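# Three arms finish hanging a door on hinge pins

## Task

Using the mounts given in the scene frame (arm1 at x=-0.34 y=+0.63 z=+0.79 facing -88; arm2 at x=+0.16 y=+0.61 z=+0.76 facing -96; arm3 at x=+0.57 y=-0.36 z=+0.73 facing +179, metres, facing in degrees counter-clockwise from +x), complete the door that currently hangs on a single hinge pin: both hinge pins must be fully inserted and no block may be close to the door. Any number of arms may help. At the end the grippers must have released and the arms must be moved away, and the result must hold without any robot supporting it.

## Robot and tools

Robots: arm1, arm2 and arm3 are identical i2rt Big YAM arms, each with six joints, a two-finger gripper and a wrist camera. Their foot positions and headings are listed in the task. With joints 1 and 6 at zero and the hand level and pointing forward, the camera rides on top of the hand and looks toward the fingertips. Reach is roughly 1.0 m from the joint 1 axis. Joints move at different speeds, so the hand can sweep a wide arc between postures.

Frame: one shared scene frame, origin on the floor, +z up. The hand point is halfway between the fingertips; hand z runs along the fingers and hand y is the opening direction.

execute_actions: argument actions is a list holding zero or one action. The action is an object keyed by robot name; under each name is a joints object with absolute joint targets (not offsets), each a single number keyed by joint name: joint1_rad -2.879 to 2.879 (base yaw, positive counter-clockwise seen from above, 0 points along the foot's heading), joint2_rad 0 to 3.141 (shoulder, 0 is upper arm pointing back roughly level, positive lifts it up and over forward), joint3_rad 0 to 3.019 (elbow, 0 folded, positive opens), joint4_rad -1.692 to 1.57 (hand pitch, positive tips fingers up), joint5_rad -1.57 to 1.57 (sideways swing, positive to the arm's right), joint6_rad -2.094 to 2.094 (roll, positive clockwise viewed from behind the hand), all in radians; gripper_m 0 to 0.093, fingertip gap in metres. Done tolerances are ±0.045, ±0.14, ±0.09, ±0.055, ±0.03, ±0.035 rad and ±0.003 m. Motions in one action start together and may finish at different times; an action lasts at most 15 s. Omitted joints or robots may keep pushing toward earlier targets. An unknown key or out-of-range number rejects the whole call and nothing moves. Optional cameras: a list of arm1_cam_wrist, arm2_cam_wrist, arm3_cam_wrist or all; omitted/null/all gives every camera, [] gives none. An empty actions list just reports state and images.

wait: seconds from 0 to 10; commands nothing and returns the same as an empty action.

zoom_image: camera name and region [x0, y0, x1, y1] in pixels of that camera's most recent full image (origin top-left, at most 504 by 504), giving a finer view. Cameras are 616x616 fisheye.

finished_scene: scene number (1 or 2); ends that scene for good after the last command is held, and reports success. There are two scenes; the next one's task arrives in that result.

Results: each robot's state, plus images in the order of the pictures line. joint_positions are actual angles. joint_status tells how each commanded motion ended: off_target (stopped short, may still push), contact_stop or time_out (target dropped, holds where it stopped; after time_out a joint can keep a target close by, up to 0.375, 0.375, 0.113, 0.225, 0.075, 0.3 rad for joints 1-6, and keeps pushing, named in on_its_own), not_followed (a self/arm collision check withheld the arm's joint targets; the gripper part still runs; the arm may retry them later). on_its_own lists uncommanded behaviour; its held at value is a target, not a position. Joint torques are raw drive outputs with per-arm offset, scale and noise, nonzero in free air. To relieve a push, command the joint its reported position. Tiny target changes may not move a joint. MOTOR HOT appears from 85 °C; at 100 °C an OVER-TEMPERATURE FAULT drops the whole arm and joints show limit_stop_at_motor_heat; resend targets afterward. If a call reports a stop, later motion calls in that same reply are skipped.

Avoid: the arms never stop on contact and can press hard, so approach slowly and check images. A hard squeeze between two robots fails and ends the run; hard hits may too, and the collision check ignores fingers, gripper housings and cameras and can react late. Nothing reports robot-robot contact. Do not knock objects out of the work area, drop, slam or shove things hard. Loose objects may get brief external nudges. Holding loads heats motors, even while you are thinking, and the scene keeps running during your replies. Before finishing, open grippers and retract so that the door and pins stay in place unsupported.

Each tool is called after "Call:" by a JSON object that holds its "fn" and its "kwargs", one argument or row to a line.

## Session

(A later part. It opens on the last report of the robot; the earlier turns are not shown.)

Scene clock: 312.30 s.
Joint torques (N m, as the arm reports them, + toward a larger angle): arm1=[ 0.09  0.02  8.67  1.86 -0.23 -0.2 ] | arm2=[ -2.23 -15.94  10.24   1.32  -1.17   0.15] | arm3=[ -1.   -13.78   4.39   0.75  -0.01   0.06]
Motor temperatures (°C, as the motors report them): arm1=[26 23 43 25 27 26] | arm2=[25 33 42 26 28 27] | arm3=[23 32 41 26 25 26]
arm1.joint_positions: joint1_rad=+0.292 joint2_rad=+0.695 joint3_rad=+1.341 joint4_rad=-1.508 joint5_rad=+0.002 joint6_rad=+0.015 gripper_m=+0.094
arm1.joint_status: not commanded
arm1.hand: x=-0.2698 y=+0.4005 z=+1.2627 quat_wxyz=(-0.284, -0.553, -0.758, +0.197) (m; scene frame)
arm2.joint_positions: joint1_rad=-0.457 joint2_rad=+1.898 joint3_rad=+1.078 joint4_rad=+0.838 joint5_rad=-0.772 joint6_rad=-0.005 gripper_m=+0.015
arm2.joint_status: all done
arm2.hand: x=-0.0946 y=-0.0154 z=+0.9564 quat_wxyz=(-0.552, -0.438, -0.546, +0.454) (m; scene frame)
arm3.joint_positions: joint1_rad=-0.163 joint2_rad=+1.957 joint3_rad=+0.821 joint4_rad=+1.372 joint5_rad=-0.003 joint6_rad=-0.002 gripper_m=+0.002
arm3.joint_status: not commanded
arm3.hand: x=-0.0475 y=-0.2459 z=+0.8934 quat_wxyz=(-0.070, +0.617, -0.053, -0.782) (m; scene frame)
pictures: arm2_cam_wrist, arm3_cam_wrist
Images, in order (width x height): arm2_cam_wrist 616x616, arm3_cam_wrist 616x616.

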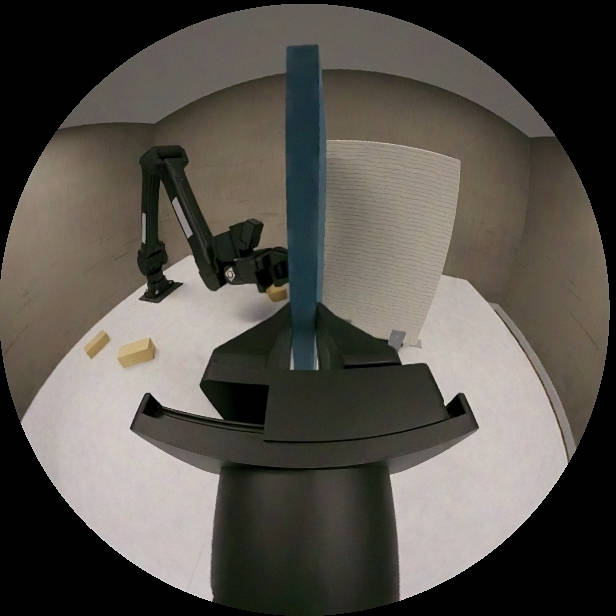

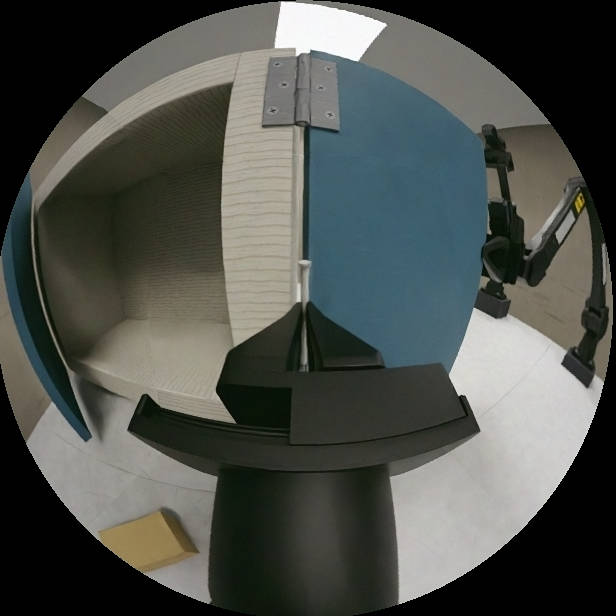

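Replicates scene 1. Lift and push as then.

Call:
{"fn": "execute_actions", "kwargs": {
  "actions": [
    {"arm2":{"joints":{"joint1_rad":-0.465,"joint2_rad":1.8,"joint3_rad":1.08,"joint5_rad":-0.78}},"arm3":{"joints":{"joint2_rad":2.03,"joint4_rad":1.37}}}
  ],
  "cameras": []
}}

Call:
{"fn": "execute_actions", "kwargs": {
  "actions": [
    {"arm3":{"joints":{"joint2_rad":2.08,"joint4_rad":1.41}}}
  ],
  "cameras": []
}}

Call:
{"fn": "execute_actions", "kwargs": {
  "actions": [
    {"arm3":{"joints":{"joint2_rad":2.12,"joint4_rad":1.44}}}
  ],
  "cameras": ["arm3_cam_wrist"]
}}

Scene clock: 319.47 s.
Joint torques (N m, as the arm reports them, + toward a larger angle): arm1=[ 0.26  0.08  8.66  1.86 -0.23 -0.22] | arm2=[ -1.35 -21.83   8.93   1.99  -0.78   0.14] | arm3=[-0.55 -8.19  4.26  0.86 -0.02  0.06]
Motor temperatures (°C, as the motors report them): arm1=[26 23 43 25 27 26] | arm2=[25 33 42 25 28 27] | arm3=[23 33 41 26 25 26]
arm1.joint_positions: joint1_rad=+0.292 joint2_rad=+0.695 joint3_rad=+1.341 joint4_rad=-1.508 joint5_rad=+0.002 joint6_rad=+0.015 gripper_m=+0.094
arm1.joint_status: not commanded
arm1.hand: x=-0.2698 y=+0.4005 z=+1.2627 quat_wxyz=(-0.284, -0.553, -0.758, +0.197) (m; scene frame)
arm2.joint_positions: joint1_rad=-0.454 joint2_rad=+1.884 joint3_rad=+1.074 joint4_rad=+0.819 joint5_rad=-0.761 joint6_rad=-0.005 gripper_m=+0.015
arm2.joint_status: all done
arm2.hand: x=-0.0937 y=-0.0151 z=+0.9596 quat_wxyz=(-0.550, -0.444, -0.544, +0.453) (m; scene frame)
arm3.joint_positions: joint1_rad=-0.163 joint2_rad=+1.968 joint3_rad=+0.821 joint4_rad=+1.393 joint5_rad=-0.003 joint6_rad=-0.002 gripper_m=+0.002
arm3.joint_status: all done
arm3.hand: x=-0.0467 y=-0.2461 z=+0.8917 quat_wxyz=(-0.070, +0.613, -0.053, -0.785) (m; scene frame)
pictures: none
No camera images: the call's "cameras" was empty. Leave "cameras" out to get every camera's image.

Scene clock: 320.10 s.
Joint torques (N m, as the arm reports them, + toward a larger angle): arm1=[ 0.11 -0.28  8.67  1.89 -0.23 -0.21] | arm2=[ -1.17 -21.9    8.92   2.07  -0.81   0.14] | arm3=[-1.11 -6.98  3.61  0.15 -0.02  0.05]
Motor temperatures (°C, as the motors report them): arm1=[26 23 43 25 27 26] | arm2=[25 33 42 25 28 27] | arm3=[23 33 41 26 25 26]
arm1.joint_positions: joint1_rad=+0.292 joint2_rad=+0.695 joint3_rad=+1.341 joint4_rad=-1.508 joint5_rad=+0.002 joint6_rad=+0.015 gripper_m=+0.094
arm1.joint_status: not commanded
arm1.hand: x=-0.2698 y=+0.4005 z=+1.2627 quat_wxyz=(-0.284, -0.553, -0.758, +0.197) (m; scene frame)
arm2.joint_positions: joint1_rad=-0.454 joint2_rad=+1.884 joint3_rad=+1.074 joint4_rad=+0.819 joint5_rad=-0.761 joint6_rad=-0.005 gripper_m=+0.015
arm2.joint_status: not commanded
arm2.hand: x=-0.0937 y=-0.0151 z=+0.9596 quat_wxyz=(-0.550, -0.444, -0.544, +0.453) (m; scene frame)
arm3.joint_positions: joint1_rad=-0.163 joint2_rad=+1.997 joint3_rad=+0.826 joint4_rad=+1.452 joint5_rad=-0.003 joint6_rad=-0.002 gripper_m=+0.002
arm3.joint_status: all done
arm3.hand: x=-0.0454 y=-0.2463 z=+0.8902 quat_wxyz=(-0.071, +0.599, -0.052, -0.796) (m; scene frame)
pictures: none
No camera images: the call's "cameras" was empty. Leave "cameras" out to get every camera's image.

Scene clock: 320.70 s.
Joint torques (N m, as the arm reports them, + toward a larger angle): arm1=[ 0.09 -0.18  8.63  1.85 -0.24 -0.21] | arm2=[ -1.4  -21.45   8.87   2.08  -0.78   0.15] | arm3=[-0.76 -5.31  2.98 -0.38 -0.02  0.03]
Motor temperatures (°C, as the motors report them): arm1=[26 23 43 25 27 26] | arm2=[25 33 42 25 28 27] | arm3=[23 33 41 26 25 26]
arm1.joint_positions: joint1_rad=+0.292 joint2_rad=+0.695 joint3_rad=+1.341 joint4_rad=-1.508 joint5_rad=+0.002 joint6_rad=+0.015 gripper_m=+0.094
arm1.joint_status: not commanded
arm1.hand: x=-0.2698 y=+0.4005 z=+1.2627 quat_wxyz=(-0.284, -0.553, -0.758, +0.197) (m; scene frame)
arm2.joint_positions: joint1_rad=-0.454 joint2_rad=+1.884 joint3_rad=+1.074 joint4_rad=+0.819 joint5_rad=-0.761 joint6_rad=-0.005 gripper_m=+0.015
arm2.joint_status: not commanded
arm2.hand: x=-0.0937 y=-0.0151 z=+0.9596 quat_wxyz=(-0.550, -0.444, -0.544, +0.453) (m; scene frame)
arm3.joint_positions: joint1_rad=-0.163 joint2_rad=+2.020 joint3_rad=+0.833 joint4_rad=+1.496 joint5_rad=-0.003 joint6_rad=-0.002 gripper_m=+0.002
arm3.joint_status: joint4_rad off_target (ended at +1.496, target +1.440); the others done
arm3.hand: x=-0.0449 y=-0.2464 z=+0.8892 quat_wxyz=(-0.072, +0.588, -0.051, -0.804) (m; scene frame)
pictures: arm3_cam_wrist
Images, in order (width x height): arm3_cam_wrist 616x616.

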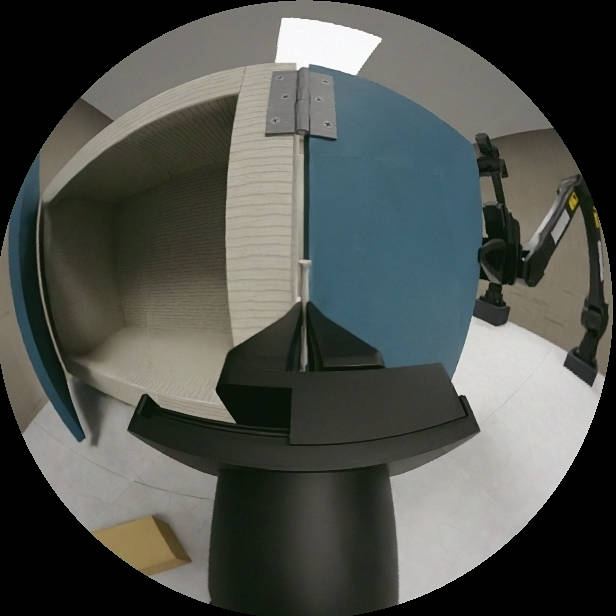

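Call:
{"fn": "execute_actions", "kwargs": {
  "actions": [
    {"arm3":{"joints":{"joint2_rad":2.16,"joint3_rad":0.83,"joint4_rad":1.44}}}
  ],
  "cameras": ["arm3_cam_wrist"]
}}

Scene clock: 326.83 s.
Joint torques (N m, as the arm reports them, + toward a larger angle): arm1=[ 0.18 -0.06  8.61  1.85 -0.23 -0.2 ] | arm2=[ -1.5  -21.42   8.84   2.1   -0.79   0.15] | arm3=[-1.05 -4.34  2.79 -1.01 -0.02  0.03]
Motor temperatures (°C, as the motors report them): arm1=[26 23 43 25 27 26] | arm2=[25 34 42 25 28 27] | arm3=[23 32 40 26 25 26]
arm1.joint_positions: joint1_rad=+0.292 joint2_rad=+0.695 joint3_rad=+1.341 joint4_rad=-1.508 joint5_rad=+0.002 joint6_rad=+0.015 gripper_m=+0.094
arm1.joint_status: not commanded
arm1.hand: x=-0.2698 y=+0.4005 z=+1.2627 quat_wxyz=(-0.284, -0.553, -0.758, +0.197) (m; scene frame)
arm2.joint_positions: joint1_rad=-0.454 joint2_rad=+1.884 joint3_rad=+1.074 joint4_rad=+0.819 joint5_rad=-0.761 joint6_rad=-0.005 gripper_m=+0.015
arm2.joint_status: not commanded
arm2.hand: x=-0.0937 y=-0.0151 z=+0.9596 quat_wxyz=(-0.550, -0.444, -0.544, +0.453) (m; scene frame)
arm3.joint_positions: joint1_rad=-0.163 joint2_rad=+2.040 joint3_rad=+0.853 joint4_rad=+1.514 joint5_rad=-0.003 joint6_rad=-0.002 gripper_m=+0.002
arm3.joint_status: joint4_rad time_out (moved +0.018 of -0.056); the others done
arm3.on_its_own: joint4_rad reads +1.514 and still pushes toward +1.440 since a time_out
arm3.hand: x=-0.0498 y=-0.2455 z=+0.8889 quat_wxyz=(-0.073, +0.581, -0.050, -0.809) (m; scene frame)
pictures: arm3_cam_wrist
Images, in order (width x height): arm3_cam_wrist 616x616.

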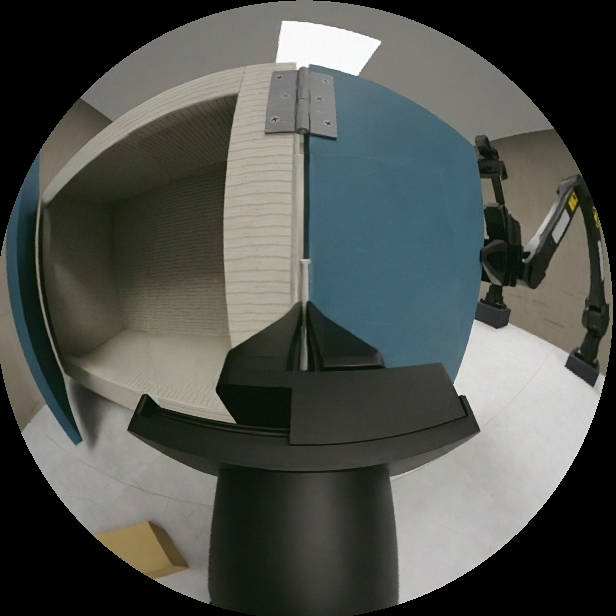

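Call:
{"fn": "execute_actions", "kwargs": {
  "actions": [
    {"arm3":{"joints":{"joint2_rad":1.93,"joint3_rad":0.82,"joint4_rad":1.32}},"arm2":{"joints":{"joint2_rad":1.86}}}
  ],
  "cameras": []
}}

Call:
{"fn": "execute_actions", "kwargs": {
  "actions": [
    {"arm3":{"joints":{"joint1_rad":-0.195}}}
  ],
  "cameras": ["arm3_cam_wrist"]
}}

Scene clock: 338.43 s.
Joint torques (N m, as the arm reports them, + toward a larger angle): arm1=[ 0.02 -0.07  8.62  1.85 -0.24 -0.21] | arm2=[ -1.14 -16.87   8.89   1.99  -0.81   0.14] | arm3=[ -1.15 -13.98   4.8    1.1   -0.04   0.05]
Motor temperatures (°C, as the motors report them): arm1=[26 23 43 25 27 26] | arm2=[25 35 42 25 27 27] | arm3=[23 32 40 27 25 26]
arm1.joint_positions: joint1_rad=+0.292 joint2_rad=+0.695 joint3_rad=+1.341 joint4_rad=-1.508 joint5_rad=+0.002 joint6_rad=+0.015 gripper_m=+0.094
arm1.joint_status: not commanded
arm1.hand: x=-0.2698 y=+0.4005 z=+1.2627 quat_wxyz=(-0.284, -0.553, -0.758, +0.197) (m; scene frame)
arm2.joint_positions: joint1_rad=-0.454 joint2_rad=+1.885 joint3_rad=+1.074 joint4_rad=+0.819 joint5_rad=-0.761 joint6_rad=-0.005 gripper_m=+0.015
arm2.joint_status: all done
arm2.hand: x=-0.0937 y=-0.0152 z=+0.9591 quat_wxyz=(-0.549, -0.444, -0.544, +0.453) (m; scene frame)
arm3.joint_positions: joint1_rad=-0.163 joint2_rad=+1.945 joint3_rad=+0.826 joint4_rad=+1.337 joint5_rad=-0.003 joint6_rad=-0.002 gripper_m=+0.002
arm3.joint_status: all done
arm3.hand: x=-0.0504 y=-0.2454 z=+0.8942 quat_wxyz=(-0.070, +0.624, -0.054, -0.777) (m; scene frame)
pictures: none
No camera images: the call's "cameras" was empty. Leave "cameras" out to get every camera's image.

Scene clock: 339.03 s.
Joint torques (N m, as the arm reports them, + toward a larger angle): arm1=[ 0.14 -0.02  8.68  1.86 -0.23 -0.22] | arm2=[ -1.6  -17.4    8.95   2.08  -0.79   0.16] | arm3=[ -1.48 -13.98   4.73   1.11   0.05   0.05]
Motor temperatures (°C, as the motors report them): arm1=[26 23 43 25 27 26] | arm2=[25 35 42 25 27 27] | arm3=[23 32 40 27 25 26]
arm1.joint_positions: joint1_rad=+0.292 joint2_rad=+0.695 joint3_rad=+1.341 joint4_rad=-1.508 joint5_rad=+0.002 joint6_rad=+0.015 gripper_m=+0.094
arm1.joint_status: not commanded
arm1.hand: x=-0.2698 y=+0.4005 z=+1.2627 quat_wxyz=(-0.284, -0.553, -0.758, +0.197) (m; scene frame)
arm2.joint_positions: joint1_rad=-0.454 joint2_rad=+1.885 joint3_rad=+1.074 joint4_rad=+0.819 joint5_rad=-0.761 joint6_rad=-0.005 gripper_m=+0.015
arm2.joint_status: not commanded
arm2.hand: x=-0.0937 y=-0.0152 z=+0.9591 quat_wxyz=(-0.549, -0.444, -0.544, +0.453) (m; scene frame)
arm3.joint_positions: joint1_rad=-0.173 joint2_rad=+1.945 joint3_rad=+0.826 joint4_rad=+1.335 joint5_rad=-0.004 joint6_rad=-0.001 gripper_m=+0.002
arm3.joint_status: all done
arm3.hand: x=-0.0494 y=-0.2395 z=+0.8937 quat_wxyz=(-0.073, +0.624, -0.057, -0.776) (m; scene frame)
pictures: arm3_cam_wrist
Images, in order (width x height): arm3_cam_wrist 616x616.

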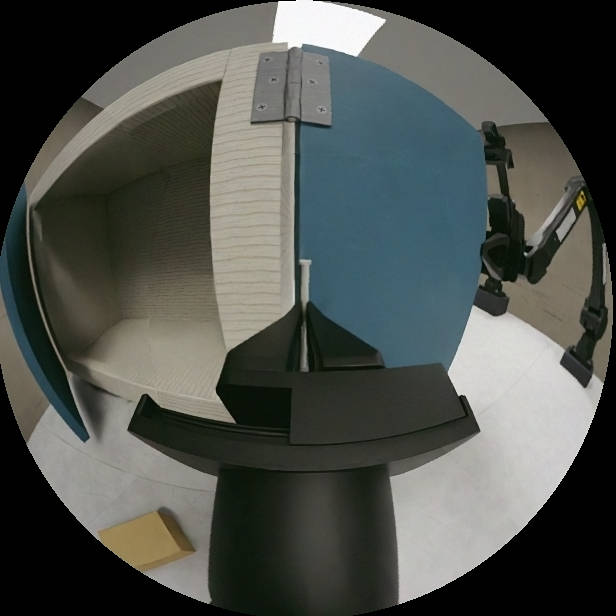

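Call:
{"fn": "execute_actions", "kwargs": {
  "actions": [
    {"arm3":{"joints":{"joint1_rad":-0.163,"joint2_rad":1.88,"joint3_rad":0.80,"joint4_rad":1.0}}}
  ]
}}

Scene clock: 358.93 s.
Joint torques (N m, as the arm reports them, + toward a larger angle): arm1=[ 0.16  0.    8.66  1.87 -0.23 -0.2 ] | arm2=[ -1.56 -17.46   8.94   2.06  -0.81   0.15] | arm3=[  0.45 -12.99   6.05   1.04  -0.26   0.03]
Motor temperatures (°C, as the motors report them): arm1=[26 23 43 25 27 26] | arm2=[25 35 42 25 27 27] | arm3=[23 34 40 26 25 26]
arm1.joint_positions: joint1_rad=+0.292 joint2_rad=+0.695 joint3_rad=+1.341 joint4_rad=-1.508 joint5_rad=+0.002 joint6_rad=+0.015 gripper_m=+0.094
arm1.joint_status: not commanded
arm1.hand: x=-0.2698 y=+0.4005 z=+1.2627 quat_wxyz=(-0.284, -0.553, -0.758, +0.197) (m; scene frame)
arm2.joint_positions: joint1_rad=-0.454 joint2_rad=+1.885 joint3_rad=+1.074 joint4_rad=+0.819 joint5_rad=-0.761 joint6_rad=-0.005 gripper_m=+0.015
arm2.joint_status: not commanded
arm2.hand: x=-0.0937 y=-0.0152 z=+0.9591 quat_wxyz=(-0.549, -0.444, -0.544, +0.453) (m; scene frame)
arm3.joint_positions: joint1_rad=-0.173 joint2_rad=+1.890 joint3_rad=+0.795 joint4_rad=+1.020 joint5_rad=+0.003 joint6_rad=-0.001 gripper_m=+0.002
arm3.joint_status: all done
arm3.hand: x=-0.0441 y=-0.2391 z=+0.8372 quat_wxyz=(-0.066, +0.730, -0.069, -0.677) (m; scene frame)
pictures: arm1_cam_wrist, arm2_cam_wrist, arm3_cam_wrist
Images, in order (width x height): arm1_cam_wrist 616x616, arm2_cam_wrist 616x616, arm3_cam_wrist 616x616.

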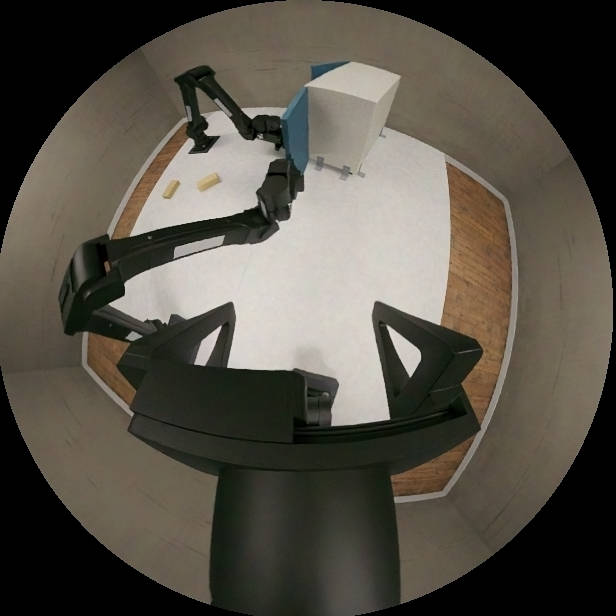

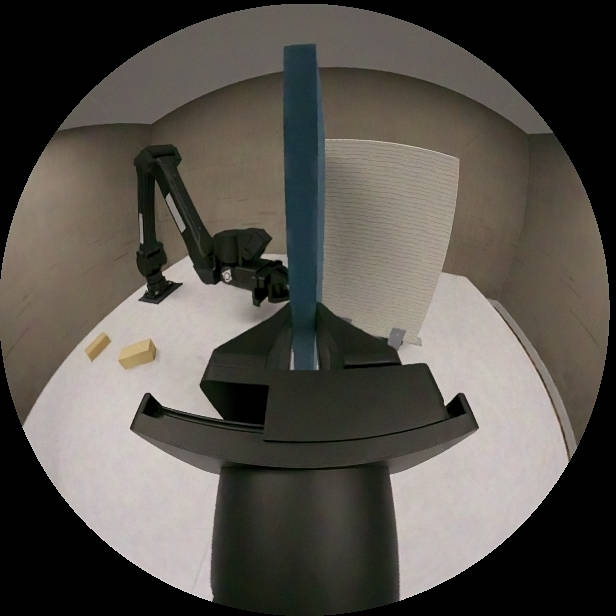

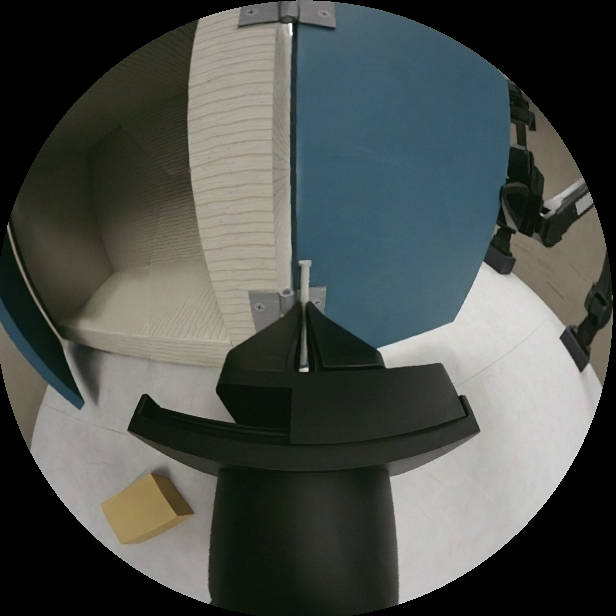

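Call:
{"fn": "zoom_image", "kwargs": {
  "camera": "arm3_cam_wrist",
  "region": [230,240,370,380]
}}

Region (230, 240, 370, 380) of arm3_cam_wrist's 616x616 image, scaled by 3.600, with more detail than that image has.

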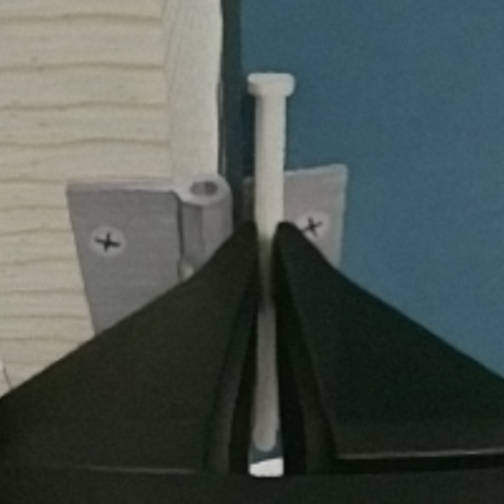

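Call:
{"fn": "execute_actions", "kwargs": {
  "actions": [
    {"arm3":{"joints":{"joint2_rad":1.845,"joint3_rad":0.83,"joint4_rad":1.25}}}
  ],
  "cameras": []
}}

Call:
{"fn": "execute_actions", "kwargs": {
  "actions": [
    {"arm3":{"joints":{"joint1_rad":-0.135}}}
  ],
  "cameras": ["arm3_cam_wrist"]
}}

Call:
{"fn": "zoom_image", "kwargs": {
  "camera": "arm3_cam_wrist",
  "region": [230,240,370,380]
}}

Scene clock: 379.13 s.
Joint torques (N m, as the arm reports them, + toward a larger angle): arm1=[ 0.1   0.04  8.65  1.82 -0.24 -0.2 ] | arm2=[ -1.16 -17.51   8.81   2.04  -0.79   0.14] | arm3=[  1.16 -13.14   8.67   2.42  -0.3    0.05]
Motor temperatures (°C, as the motors report them): arm1=[26 23 43 25 27 26] | arm2=[25 35 42 25 27 27] | arm3=[23 34 41 27 25 26]
arm1.joint_positions: joint1_rad=+0.292 joint2_rad=+0.695 joint3_rad=+1.341 joint4_rad=-1.508 joint5_rad=+0.002 joint6_rad=+0.015 gripper_m=+0.094
arm1.joint_status: not commanded
arm1.hand: x=-0.2698 y=+0.4005 z=+1.2627 quat_wxyz=(-0.284, -0.553, -0.758, +0.197) (m; scene frame)
arm2.joint_positions: joint1_rad=-0.454 joint2_rad=+1.885 joint3_rad=+1.074 joint4_rad=+0.819 joint5_rad=-0.761 joint6_rad=-0.005 gripper_m=+0.015
arm2.joint_status: not commanded
arm2.hand: x=-0.0938 y=-0.0152 z=+0.9591 quat_wxyz=(-0.549, -0.444, -0.544, +0.453) (m; scene frame)
arm3.joint_positions: joint1_rad=-0.173 joint2_rad=+1.861 joint3_rad=+0.795 joint4_rad=+1.229 joint5_rad=+0.003 joint6_rad=-0.001 gripper_m=+0.002
arm3.joint_status: all done
arm3.hand: x=-0.0416 y=-0.2397 z=+0.9065 quat_wxyz=(-0.074, +0.644, -0.061, -0.759) (m; scene frame)
pictures: none
No camera images: the call's "cameras" was empty. Leave "cameras" out to get every camera's image.

Scene clock: 379.80 s.
Joint torques (N m, as the arm reports them, + toward a larger angle): arm1=[ 0.22  0.04  8.67  1.86 -0.23 -0.2 ] | arm2=[ -1.04 -17.03   8.84   2.01  -0.82   0.19] | arm3=[  0.8  -13.21   8.66   2.41  -0.24   0.06]
Motor temperatures (°C, as the motors report them): arm1=[26 23 43 25 27 26] | arm2=[25 35 42 25 27 27] | arm3=[23 34 41 27 25 26]
arm1.joint_positions: joint1_rad=+0.292 joint2_rad=+0.695 joint3_rad=+1.341 joint4_rad=-1.508 joint5_rad=+0.002 joint6_rad=+0.015 gripper_m=+0.094
arm1.joint_status: not commanded
arm1.hand: x=-0.2698 y=+0.4005 z=+1.2627 quat_wxyz=(-0.284, -0.553, -0.758, +0.197) (m; scene frame)
arm2.joint_positions: joint1_rad=-0.454 joint2_rad=+1.885 joint3_rad=+1.074 joint4_rad=+0.819 joint5_rad=-0.761 joint6_rad=-0.005 gripper_m=+0.015
arm2.joint_status: not commanded
arm2.hand: x=-0.0938 y=-0.0152 z=+0.9591 quat_wxyz=(-0.549, -0.444, -0.544, +0.453) (m; scene frame)
arm3.joint_positions: joint1_rad=-0.144 joint2_rad=+1.861 joint3_rad=+0.795 joint4_rad=+1.229 joint5_rad=+0.003 joint6_rad=-0.001 gripper_m=+0.002
arm3.joint_status: all done
arm3.hand: x=-0.0447 y=-0.2575 z=+0.9064 quat_wxyz=(-0.062, +0.645, -0.052, -0.760) (m; scene frame)
pictures: arm3_cam_wrist
Images, in order (width x height): arm3_cam_wrist 616x616.

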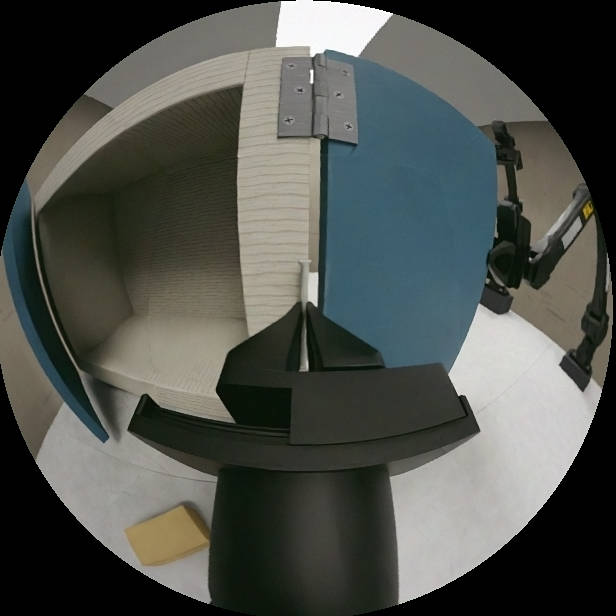

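Region (230, 240, 370, 380) of arm3_cam_wrist's 616x616 image, scaled by 3.600, with more detail than that image has.

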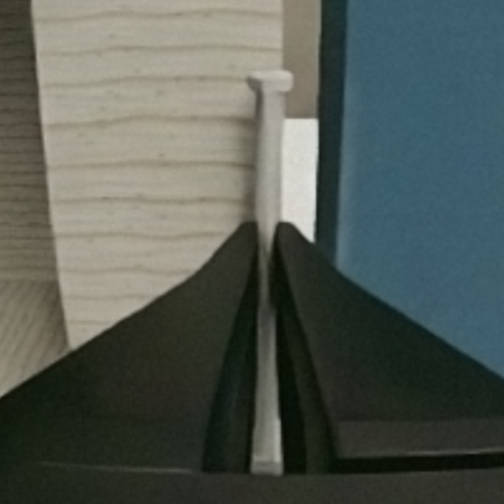

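Call:
{"fn": "execute_actions", "kwargs": {
  "actions": [
    {"arm3":{"joints":{"joint1_rad":-0.169,"joint2_rad":1.83,"joint4_rad":1.2}}}
  ],
  "cameras": ["arm3_cam_wrist","arm1_cam_wrist"]
}}

Call:
{"fn": "zoom_image", "kwargs": {
  "camera": "arm3_cam_wrist",
  "region": [230,240,370,380]
}}

Scene clock: 385.77 s.
Joint torques (N m, as the arm reports them, + toward a larger angle): arm1=[ 0.08 -0.1   8.61  1.85 -0.23 -0.21] | arm2=[ -1.11 -17.6    8.9    2.03  -0.79   0.15] | arm3=[ -0.68 -13.83   8.88   1.36  -0.25   0.04]
Motor temperatures (°C, as the motors report them): arm1=[26 23 43 25 27 26] | arm2=[25 35 42 25 27 27] | arm3=[23 34 42 27 25 26]
arm1.joint_positions: joint1_rad=+0.292 joint2_rad=+0.695 joint3_rad=+1.341 joint4_rad=-1.508 joint5_rad=+0.002 joint6_rad=+0.015 gripper_m=+0.094
arm1.joint_status: not commanded
arm1.hand: x=-0.2698 y=+0.4005 z=+1.2627 quat_wxyz=(-0.284, -0.553, -0.758, +0.197) (m; scene frame)
arm2.joint_positions: joint1_rad=-0.454 joint2_rad=+1.885 joint3_rad=+1.074 joint4_rad=+0.819 joint5_rad=-0.761 joint6_rad=-0.005 gripper_m=+0.015
arm2.joint_status: not commanded
arm2.hand: x=-0.0938 y=-0.0152 z=+0.9591 quat_wxyz=(-0.549, -0.444, -0.544, +0.453) (m; scene frame)
arm3.joint_positions: joint1_rad=-0.157 joint2_rad=+1.854 joint3_rad=+0.795 joint4_rad=+1.210 joint5_rad=+0.003 joint6_rad=-0.001 gripper_m=+0.002
arm3.joint_status: all done
arm3.hand: x=-0.0438 y=-0.2495 z=+0.9058 quat_wxyz=(-0.067, +0.649, -0.057, -0.755) (m; scene frame)
pictures: arm1_cam_wrist, arm3_cam_wrist
Images, in order (width x height): arm1_cam_wrist 616x616, arm3_cam_wrist 616x616.

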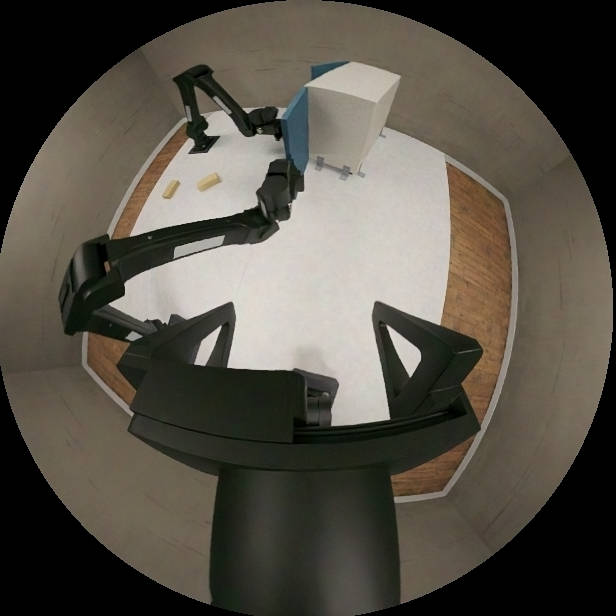

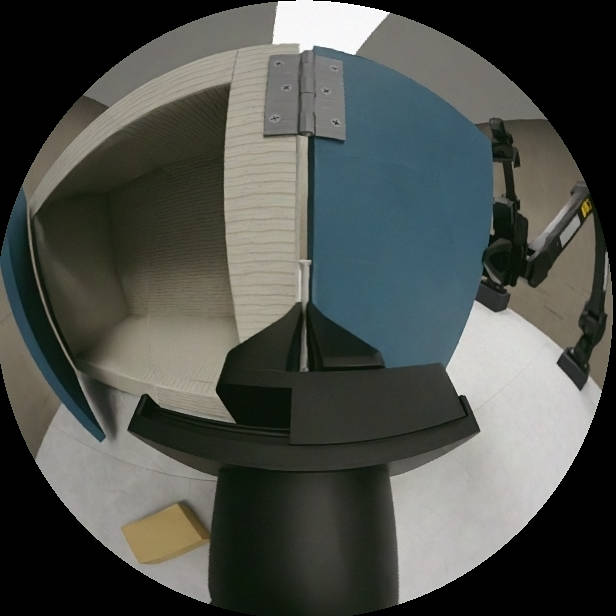

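Region (230, 240, 370, 380) of arm3_cam_wrist's 616x616 image, scaled by 3.600, with more detail than that image has.

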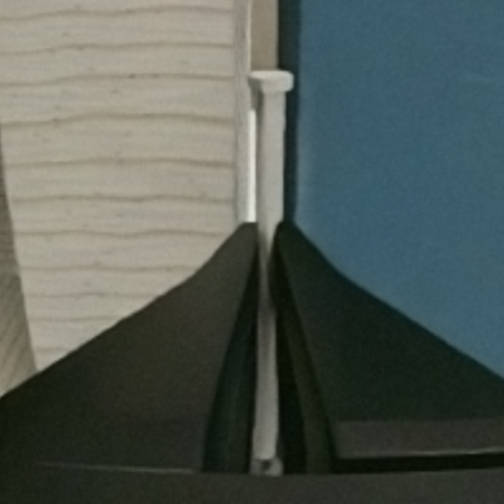

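Call:
{"fn": "zoom_image", "kwargs": {
  "camera": "arm3_cam_wrist",
  "region": [280,330,330,380]
}}

Region (280, 330, 330, 380) of arm3_cam_wrist's 616x616 image, scaled by 10.080, with more detail than that image has.

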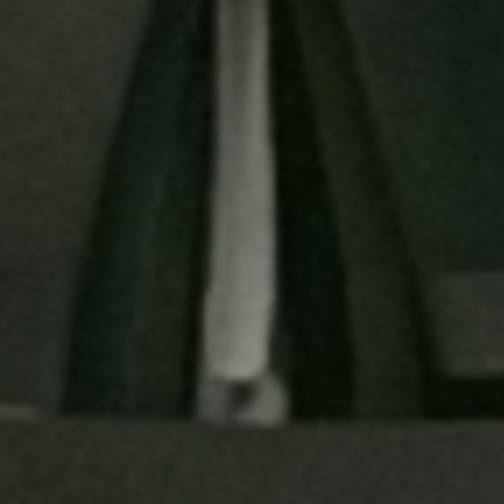

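Call:
{"fn": "execute_actions", "kwargs": {
  "actions": [
    {"arm3":{"joints":{"joint2_rad":1.92,"joint4_rad":1.27}}}
  ],
  "cameras": ["arm3_cam_wrist"]
}}

Call:
{"fn": "zoom_image", "kwargs": {
  "camera": "arm3_cam_wrist",
  "region": [270,320,340,390]
}}

Scene clock: 395.53 s.
Joint torques (N m, as the arm reports them, + toward a larger angle): arm1=[ 0.19 -0.01  8.68  1.9  -0.23 -0.22] | arm2=[ -1.66 -17.33   8.92   2.1   -0.81   0.16] | arm3=[ -0.73 -12.08   8.19   2.51  -0.24   0.06]
Motor temperatures (°C, as the motors report them): arm1=[26 23 43 25 27 26] | arm2=[25 35 42 25 27 27] | arm3=[23 34 43 27 25 26]
arm1.joint_positions: joint1_rad=+0.292 joint2_rad=+0.695 joint3_rad=+1.341 joint4_rad=-1.508 joint5_rad=+0.002 joint6_rad=+0.015 gripper_m=+0.094
arm1.joint_status: not commanded
arm1.hand: x=-0.2698 y=+0.4005 z=+1.2627 quat_wxyz=(-0.284, -0.553, -0.758, +0.197) (m; scene frame)
arm2.joint_positions: joint1_rad=-0.454 joint2_rad=+1.885 joint3_rad=+1.074 joint4_rad=+0.819 joint5_rad=-0.761 joint6_rad=-0.005 gripper_m=+0.015
arm2.joint_status: not commanded
arm2.hand: x=-0.0938 y=-0.0152 z=+0.9591 quat_wxyz=(-0.549, -0.444, -0.544, +0.453) (m; scene frame)
arm3.joint_positions: joint1_rad=-0.157 joint2_rad=+1.913 joint3_rad=+0.798 joint4_rad=+1.248 joint5_rad=+0.003 joint6_rad=-0.001 gripper_m=+0.002
arm3.joint_status: all done
arm3.hand: x=-0.0455 y=-0.2492 z=+0.8807 quat_wxyz=(-0.066, +0.656, -0.057, -0.750) (m; scene frame)
pictures: arm3_cam_wrist
Images, in order (width x height): arm3_cam_wrist 616x616.

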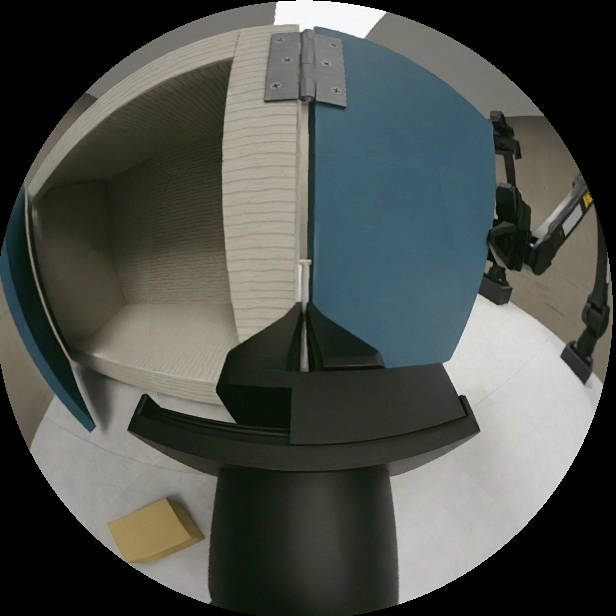

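Region (270, 320, 340, 390) of arm3_cam_wrist's 616x616 image, scaled by 7.200, with more detail than that image has.

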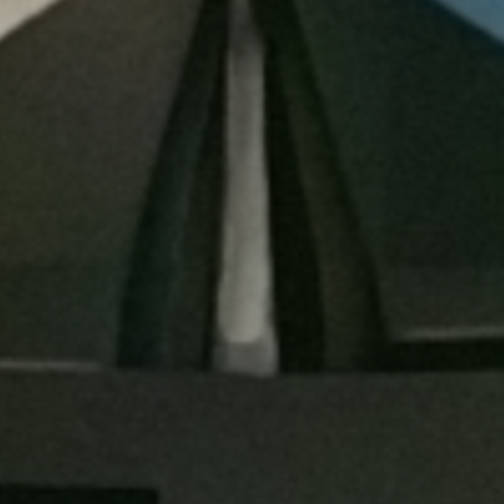

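Passed 0.889 — likely in. Continue.

Call:
{"fn": "execute_actions", "kwargs": {
  "actions": [
    {"arm3":{"joints":{"joint2_rad":1.97,"joint4_rad":1.30}}}
  ],
  "cameras": []
}}

Call:
{"fn": "execute_actions", "kwargs": {
  "actions": [
    {"arm3":{"joints":{"joint2_rad":2.02,"joint4_rad":1.33}}}
  ],
  "cameras": ["arm3_cam_wrist"]
}}

Scene clock: 400.90 s.
Joint torques (N m, as the arm reports them, + toward a larger angle): arm1=[ 0.01  0.06  8.67  1.86 -0.23 -0.21] | arm2=[ -1.29 -17.21   8.78   2.06  -0.8    0.15] | arm3=[ -0.57 -11.24   7.83   2.3   -0.25   0.05]
Motor temperatures (°C, as the motors report them): arm1=[26 23 43 25 27 26] | arm2=[25 35 42 25 27 27] | arm3=[23 34 43 27 25 26]
arm1.joint_positions: joint1_rad=+0.292 joint2_rad=+0.695 joint3_rad=+1.341 joint4_rad=-1.508 joint5_rad=+0.002 joint6_rad=+0.015 gripper_m=+0.094
arm1.joint_status: not commanded
arm1.hand: x=-0.2698 y=+0.4005 z=+1.2627 quat_wxyz=(-0.284, -0.553, -0.758, +0.197) (m; scene frame)
arm2.joint_positions: joint1_rad=-0.454 joint2_rad=+1.885 joint3_rad=+1.074 joint4_rad=+0.819 joint5_rad=-0.761 joint6_rad=-0.005 gripper_m=+0.015
arm2.joint_status: not commanded
arm2.hand: x=-0.0938 y=-0.0152 z=+0.9591 quat_wxyz=(-0.549, -0.444, -0.544, +0.453) (m; scene frame)
arm3.joint_positions: joint1_rad=-0.157 joint2_rad=+1.955 joint3_rad=+0.798 joint4_rad=+1.283 joint5_rad=+0.003 joint6_rad=-0.001 gripper_m=+0.002
arm3.joint_status: all done
arm3.hand: x=-0.0450 y=-0.2490 z=+0.8643 quat_wxyz=(-0.066, +0.659, -0.057, -0.747) (m; scene frame)
pictures: none
No camera images: the call's "cameras" was empty. Leave "cameras" out to get every camera's image.

Scene clock: 401.50 s.
Joint torques (N m, as the arm reports them, + toward a larger angle): arm1=[ 0.25 -0.22  8.65  1.87 -0.25 -0.21] | arm2=[ -1.55 -17.55   8.9    2.08  -0.8    0.2 ] | arm3=[ -0.57 -10.58   7.41   1.82  -0.27   0.06]
Motor temperatures (°C, as the motors report them): arm1=[26 23 43 25 27 26] | arm2=[25 35 42 25 27 27] | arm3=[23 34 43 27 25 26]
arm1.joint_positions: joint1_rad=+0.292 joint2_rad=+0.695 joint3_rad=+1.341 joint4_rad=-1.508 joint5_rad=+0.002 joint6_rad=+0.015 gripper_m=+0.094
arm1.joint_status: not commanded
arm1.hand: x=-0.2698 y=+0.4005 z=+1.2627 quat_wxyz=(-0.284, -0.553, -0.758, +0.197) (m; scene frame)
arm2.joint_positions: joint1_rad=-0.454 joint2_rad=+1.885 joint3_rad=+1.074 joint4_rad=+0.819 joint5_rad=-0.761 joint6_rad=-0.005 gripper_m=+0.015
arm2.joint_status: not commanded
arm2.hand: x=-0.0938 y=-0.0152 z=+0.9591 quat_wxyz=(-0.549, -0.444, -0.544, +0.453) (m; scene frame)
arm3.joint_positions: joint1_rad=-0.158 joint2_rad=+1.990 joint3_rad=+0.800 joint4_rad=+1.327 joint5_rad=+0.003 joint6_rad=-0.001 gripper_m=+0.002
arm3.joint_status: all done
arm3.hand: x=-0.0443 y=-0.2486 z=+0.8545 quat_wxyz=(-0.067, +0.654, -0.057, -0.751) (m; scene frame)
pictures: arm3_cam_wrist
Images, in order (width x height): arm3_cam_wrist 616x616.

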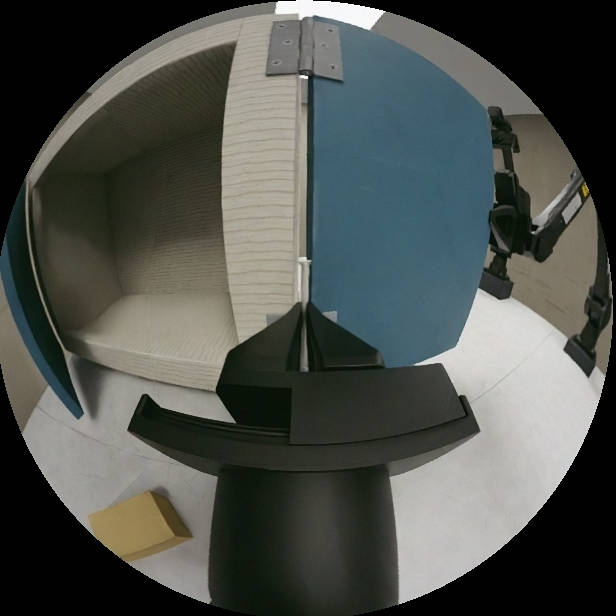

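Call:
{"fn": "execute_actions", "kwargs": {
  "actions": [
    {"arm3":{"joints":{"joint2_rad":1.99,"gripper_m":0.025}}}
  ],
  "cameras": []
}}

Call:
{"fn": "execute_actions", "kwargs": {
  "actions": [
    {"arm3":{"joints":{"joint2_rad":1.86,"joint3_rad":0.64,"joint4_rad":1.35}}}
  ],
  "cameras": ["arm3_cam_wrist"]
}}

Call:
{"fn": "zoom_image", "kwargs": {
  "camera": "arm3_cam_wrist",
  "region": [230,200,380,350]
}}

Scene clock: 407.10 s.
Joint torques (N m, as the arm reports them, + toward a larger angle): arm1=[ 0.18  0.08  8.64  1.89 -0.23 -0.21] | arm2=[ -1.05 -17.05   8.93   2.16  -0.8    0.15] | arm3=[ -0.43 -12.47   7.28   1.72  -0.24   0.01]
Motor temperatures (°C, as the motors report them): arm1=[26 23 43 25 27 26] | arm2=[25 35 42 25 27 27] | arm3=[23 34 43 27 25 26]
arm1.joint_positions: joint1_rad=+0.292 joint2_rad=+0.695 joint3_rad=+1.341 joint4_rad=-1.508 joint5_rad=+0.002 joint6_rad=+0.015 gripper_m=+0.094
arm1.joint_status: not commanded
arm1.hand: x=-0.2698 y=+0.4005 z=+1.2627 quat_wxyz=(-0.284, -0.553, -0.758, +0.197) (m; scene frame)
arm2.joint_positions: joint1_rad=-0.454 joint2_rad=+1.885 joint3_rad=+1.074 joint4_rad=+0.819 joint5_rad=-0.761 joint6_rad=-0.005 gripper_m=+0.015
arm2.joint_status: not commanded
arm2.hand: x=-0.0938 y=-0.0152 z=+0.9591 quat_wxyz=(-0.549, -0.444, -0.544, +0.453) (m; scene frame)
arm3.joint_positions: joint1_rad=-0.158 joint2_rad=+1.990 joint3_rad=+0.801 joint4_rad=+1.327 joint5_rad=+0.003 joint6_rad=-0.001 gripper_m=+0.025
arm3.joint_status: all done
arm3.hand: x=-0.0444 y=-0.2484 z=+0.8547 quat_wxyz=(-0.067, +0.654, -0.057, -0.751) (m; scene frame)
pictures: none
No camera images: the call's "cameras" was empty. Leave "cameras" out to get every camera's image.

Scene clock: 407.97 s.
Joint torques (N m, as the arm reports them, + toward a larger angle): arm1=[ 0.12  0.03  8.63  1.91 -0.23 -0.21] | arm2=[ -1.27 -16.88   8.9    2.04  -0.82   0.15] | arm3=[ -0.53 -11.65   4.38   2.31  -0.26   0.04]
Motor temperatures (°C, as the motors report them): arm1=[26 23 43 25 27 26] | arm2=[25 35 42 25 27 27] | arm3=[23 34 43 27 25 26]
arm1.joint_positions: joint1_rad=+0.292 joint2_rad=+0.695 joint3_rad=+1.341 joint4_rad=-1.508 joint5_rad=+0.002 joint6_rad=+0.015 gripper_m=+0.094
arm1.joint_status: not commanded
arm1.hand: x=-0.2698 y=+0.4005 z=+1.2627 quat_wxyz=(-0.284, -0.553, -0.758, +0.197) (m; scene frame)
arm2.joint_positions: joint1_rad=-0.454 joint2_rad=+1.885 joint3_rad=+1.074 joint4_rad=+0.819 joint5_rad=-0.761 joint6_rad=-0.005 gripper_m=+0.015
arm2.joint_status: not commanded
arm2.hand: x=-0.0938 y=-0.0152 z=+0.9591 quat_wxyz=(-0.549, -0.444, -0.544, +0.453) (m; scene frame)
arm3.joint_positions: joint1_rad=-0.158 joint2_rad=+1.866 joint3_rad=+0.643 joint4_rad=+1.334 joint5_rad=+0.003 joint6_rad=-0.001 gripper_m=+0.025
arm3.joint_status: all done
arm3.hand: x=+0.0072 y=-0.2575 z=+0.8680 quat_wxyz=(-0.066, +0.664, -0.058, -0.742) (m; scene frame)
pictures: arm3_cam_wrist
Images, in order (width x height): arm3_cam_wrist 616x616.

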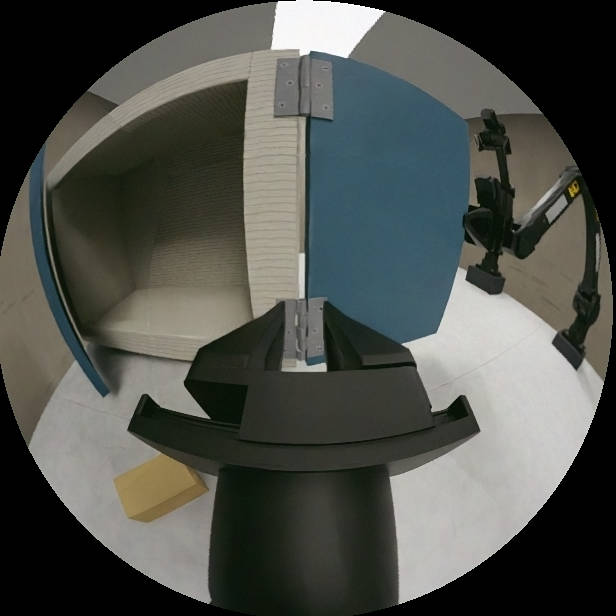

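Region (230, 200, 380, 350) of arm3_cam_wrist's 616x616 image, scaled by 3.360, with more detail than that image has.

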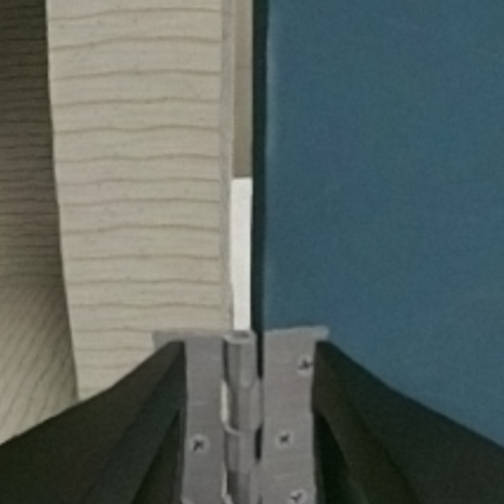

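Call:
{"fn": "zoom_image", "kwargs": {
  "camera": "arm3_cam_wrist",
  "region": [275,285,335,375]
}}

Call:
{"fn": "zoom_image", "kwargs": {
  "camera": "arm3_cam_wrist",
  "region": [270,45,340,125]
}}

Region (275, 285, 335, 375) of arm3_cam_wrist's 616x616 image, scaled by 5.600, with more detail than that image has.

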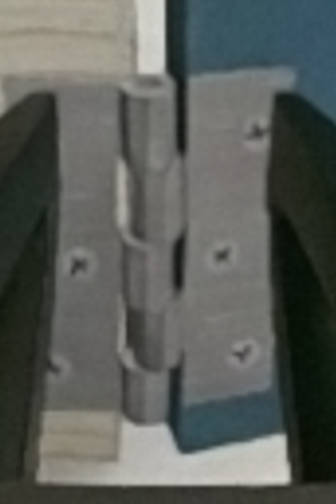

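Region (270, 45, 340, 125) of arm3_cam_wrist's 616x616 image, scaled by 6.300, with more detail than that image has; it fills the left 441 columns of this view, and the rest is white.

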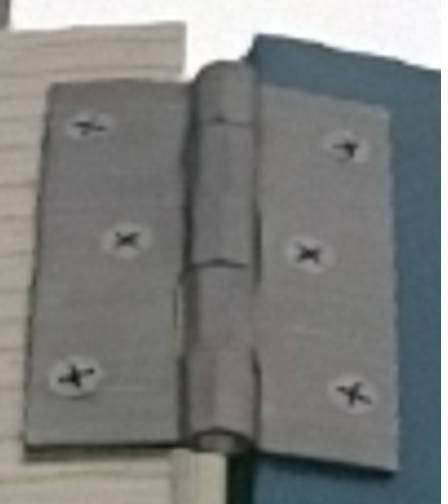

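Call:
{"fn": "execute_actions", "kwargs": {
  "actions": [
    {"arm3":{"joints":{"joint2_rad":1.6,"joint3_rad":0.62,"joint4_rad":0.5}}}
  ]
}}

Scene clock: 416.13 s.
Joint torques (N m, as the arm reports them, + toward a larger angle): arm1=[ 0.05 -0.07  8.65  1.88 -0.23 -0.22] | arm2=[ -1.53 -17.05   8.84   2.07  -0.81   0.16] | arm3=[-0.57 -8.21  6.68  1.27 -0.23  0.04]
Motor temperatures (°C, as the motors report them): arm1=[26 23 43 25 27 26] | arm2=[25 35 42 25 27 27] | arm3=[23 34 42 27 25 26]
arm1.joint_positions: joint1_rad=+0.292 joint2_rad=+0.695 joint3_rad=+1.341 joint4_rad=-1.508 joint5_rad=+0.002 joint6_rad=+0.015 gripper_m=+0.094
arm1.joint_status: not commanded
arm1.hand: x=-0.2698 y=+0.4005 z=+1.2627 quat_wxyz=(-0.284, -0.553, -0.758, +0.197) (m; scene frame)
arm2.joint_positions: joint1_rad=-0.454 joint2_rad=+1.885 joint3_rad=+1.074 joint4_rad=+0.819 joint5_rad=-0.761 joint6_rad=-0.005 gripper_m=+0.015
arm2.joint_status: not commanded
arm2.hand: x=-0.0938 y=-0.0152 z=+0.9591 quat_wxyz=(-0.549, -0.444, -0.544, +0.453) (m; scene frame)
arm3.joint_positions: joint1_rad=-0.158 joint2_rad=+1.589 joint3_rad=+0.618 joint4_rad=+0.510 joint5_rad=+0.003 joint6_rad=-0.001 gripper_m=+0.025
arm3.joint_status: all done
arm3.hand: x=+0.0457 y=-0.2642 z=+0.8101 quat_wxyz=(-0.048, +0.847, -0.074, -0.525) (m; scene frame)
pictures: arm1_cam_wrist, arm2_cam_wrist, arm3_cam_wrist
Images, in order (width x height): arm1_cam_wrist 616x616, arm2_cam_wrist 616x616, arm3_cam_wrist 616x616.

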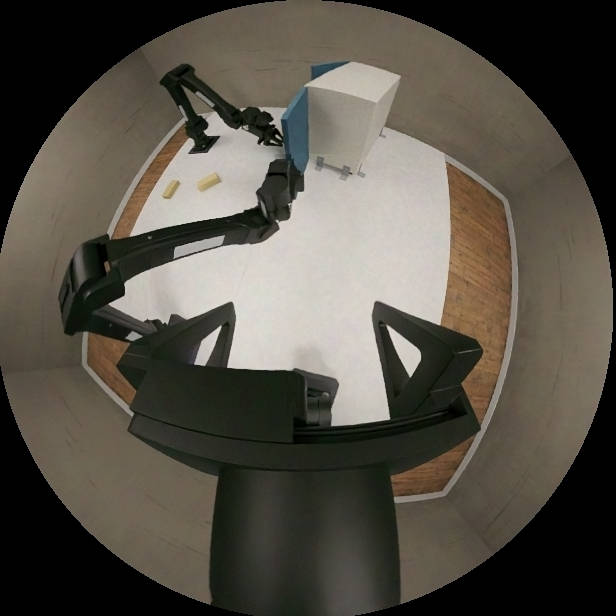

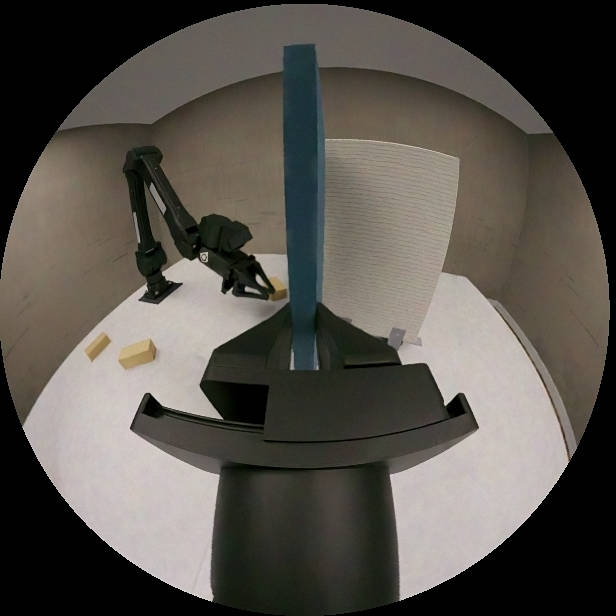

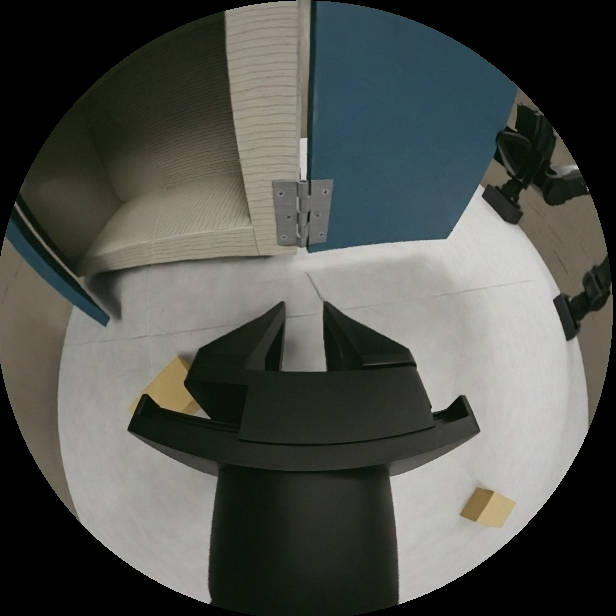

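Call:
{"fn": "zoom_image", "kwargs": {
  "camera": "arm3_cam_wrist",
  "region": [250,170,370,320]
}}

Region (250, 170, 370, 320) of arm3_cam_wrist's 616x616 image, scaled by 3.360, with more detail than that image has; it fills the left 403 columns of this view, and the rest is white.

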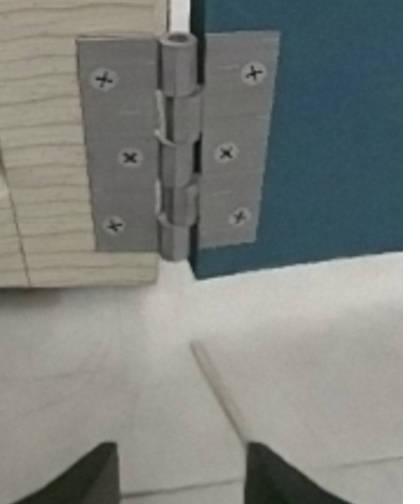

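Call:
{"fn": "execute_actions", "kwargs": {
  "actions": [
    {"arm3":{"joints":{"joint2_rad":1.68,"joint3_rad":1.17,"joint4_rad":-0.69,"gripper_m":0.04}}}
  ],
  "cameras": ["arm3_cam_wrist"]
}}

Scene clock: 431.27 s.
Joint torques (N m, as the arm reports them, + toward a larger angle): arm1=[ 0.17 -0.03  8.62  1.9  -0.22 -0.2 ] | arm2=[ -1.52 -17.57   8.88   1.97  -0.8    0.16] | arm3=[ -0.68 -13.07  11.29   0.59  -0.25   0.1 ]
Motor temperatures (°C, as the motors report them): arm1=[26 23 43 25 27 26] | arm2=[25 35 42 25 27 27] | arm3=[23 33 42 27 25 26]
arm1.joint_positions: joint1_rad=+0.292 joint2_rad=+0.695 joint3_rad=+1.341 joint4_rad=-1.508 joint5_rad=+0.002 joint6_rad=+0.015 gripper_m=+0.094
arm1.joint_status: not commanded
arm1.hand: x=-0.2698 y=+0.4005 z=+1.2627 quat_wxyz=(-0.284, -0.553, -0.758, +0.197) (m; scene frame)
arm2.joint_positions: joint1_rad=-0.454 joint2_rad=+1.885 joint3_rad=+1.074 joint4_rad=+0.819 joint5_rad=-0.761 joint6_rad=-0.005 gripper_m=+0.015
arm2.joint_status: not commanded
arm2.hand: x=-0.0938 y=-0.0152 z=+0.9591 quat_wxyz=(-0.549, -0.444, -0.544, +0.453) (m; scene frame)
arm3.joint_positions: joint1_rad=-0.158 joint2_rad=+1.686 joint3_rad=+1.133 joint4_rad=-0.680 joint5_rad=+0.002 joint6_rad=-0.007 gripper_m=+0.040
arm3.joint_status: all done
arm3.hand: x=+0.0388 y=-0.2630 z=+0.7931 quat_wxyz=(-0.017, +0.982, -0.082, -0.167) (m; scene frame)
pictures: arm3_cam_wrist
Images, in order (width x height): arm3_cam_wrist 616x616.

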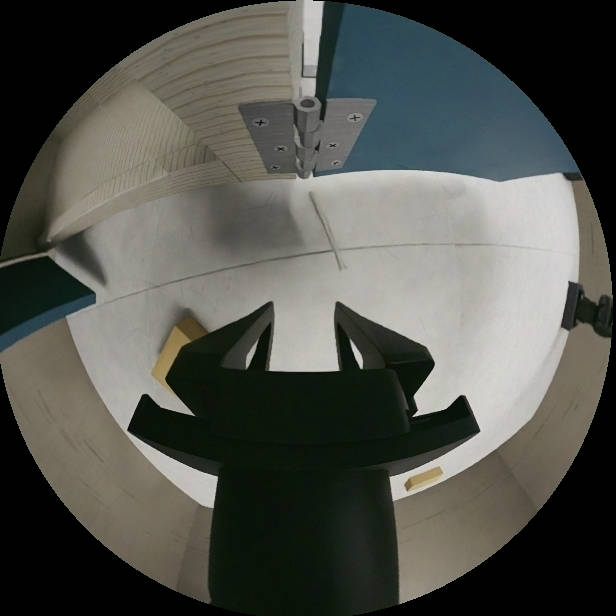

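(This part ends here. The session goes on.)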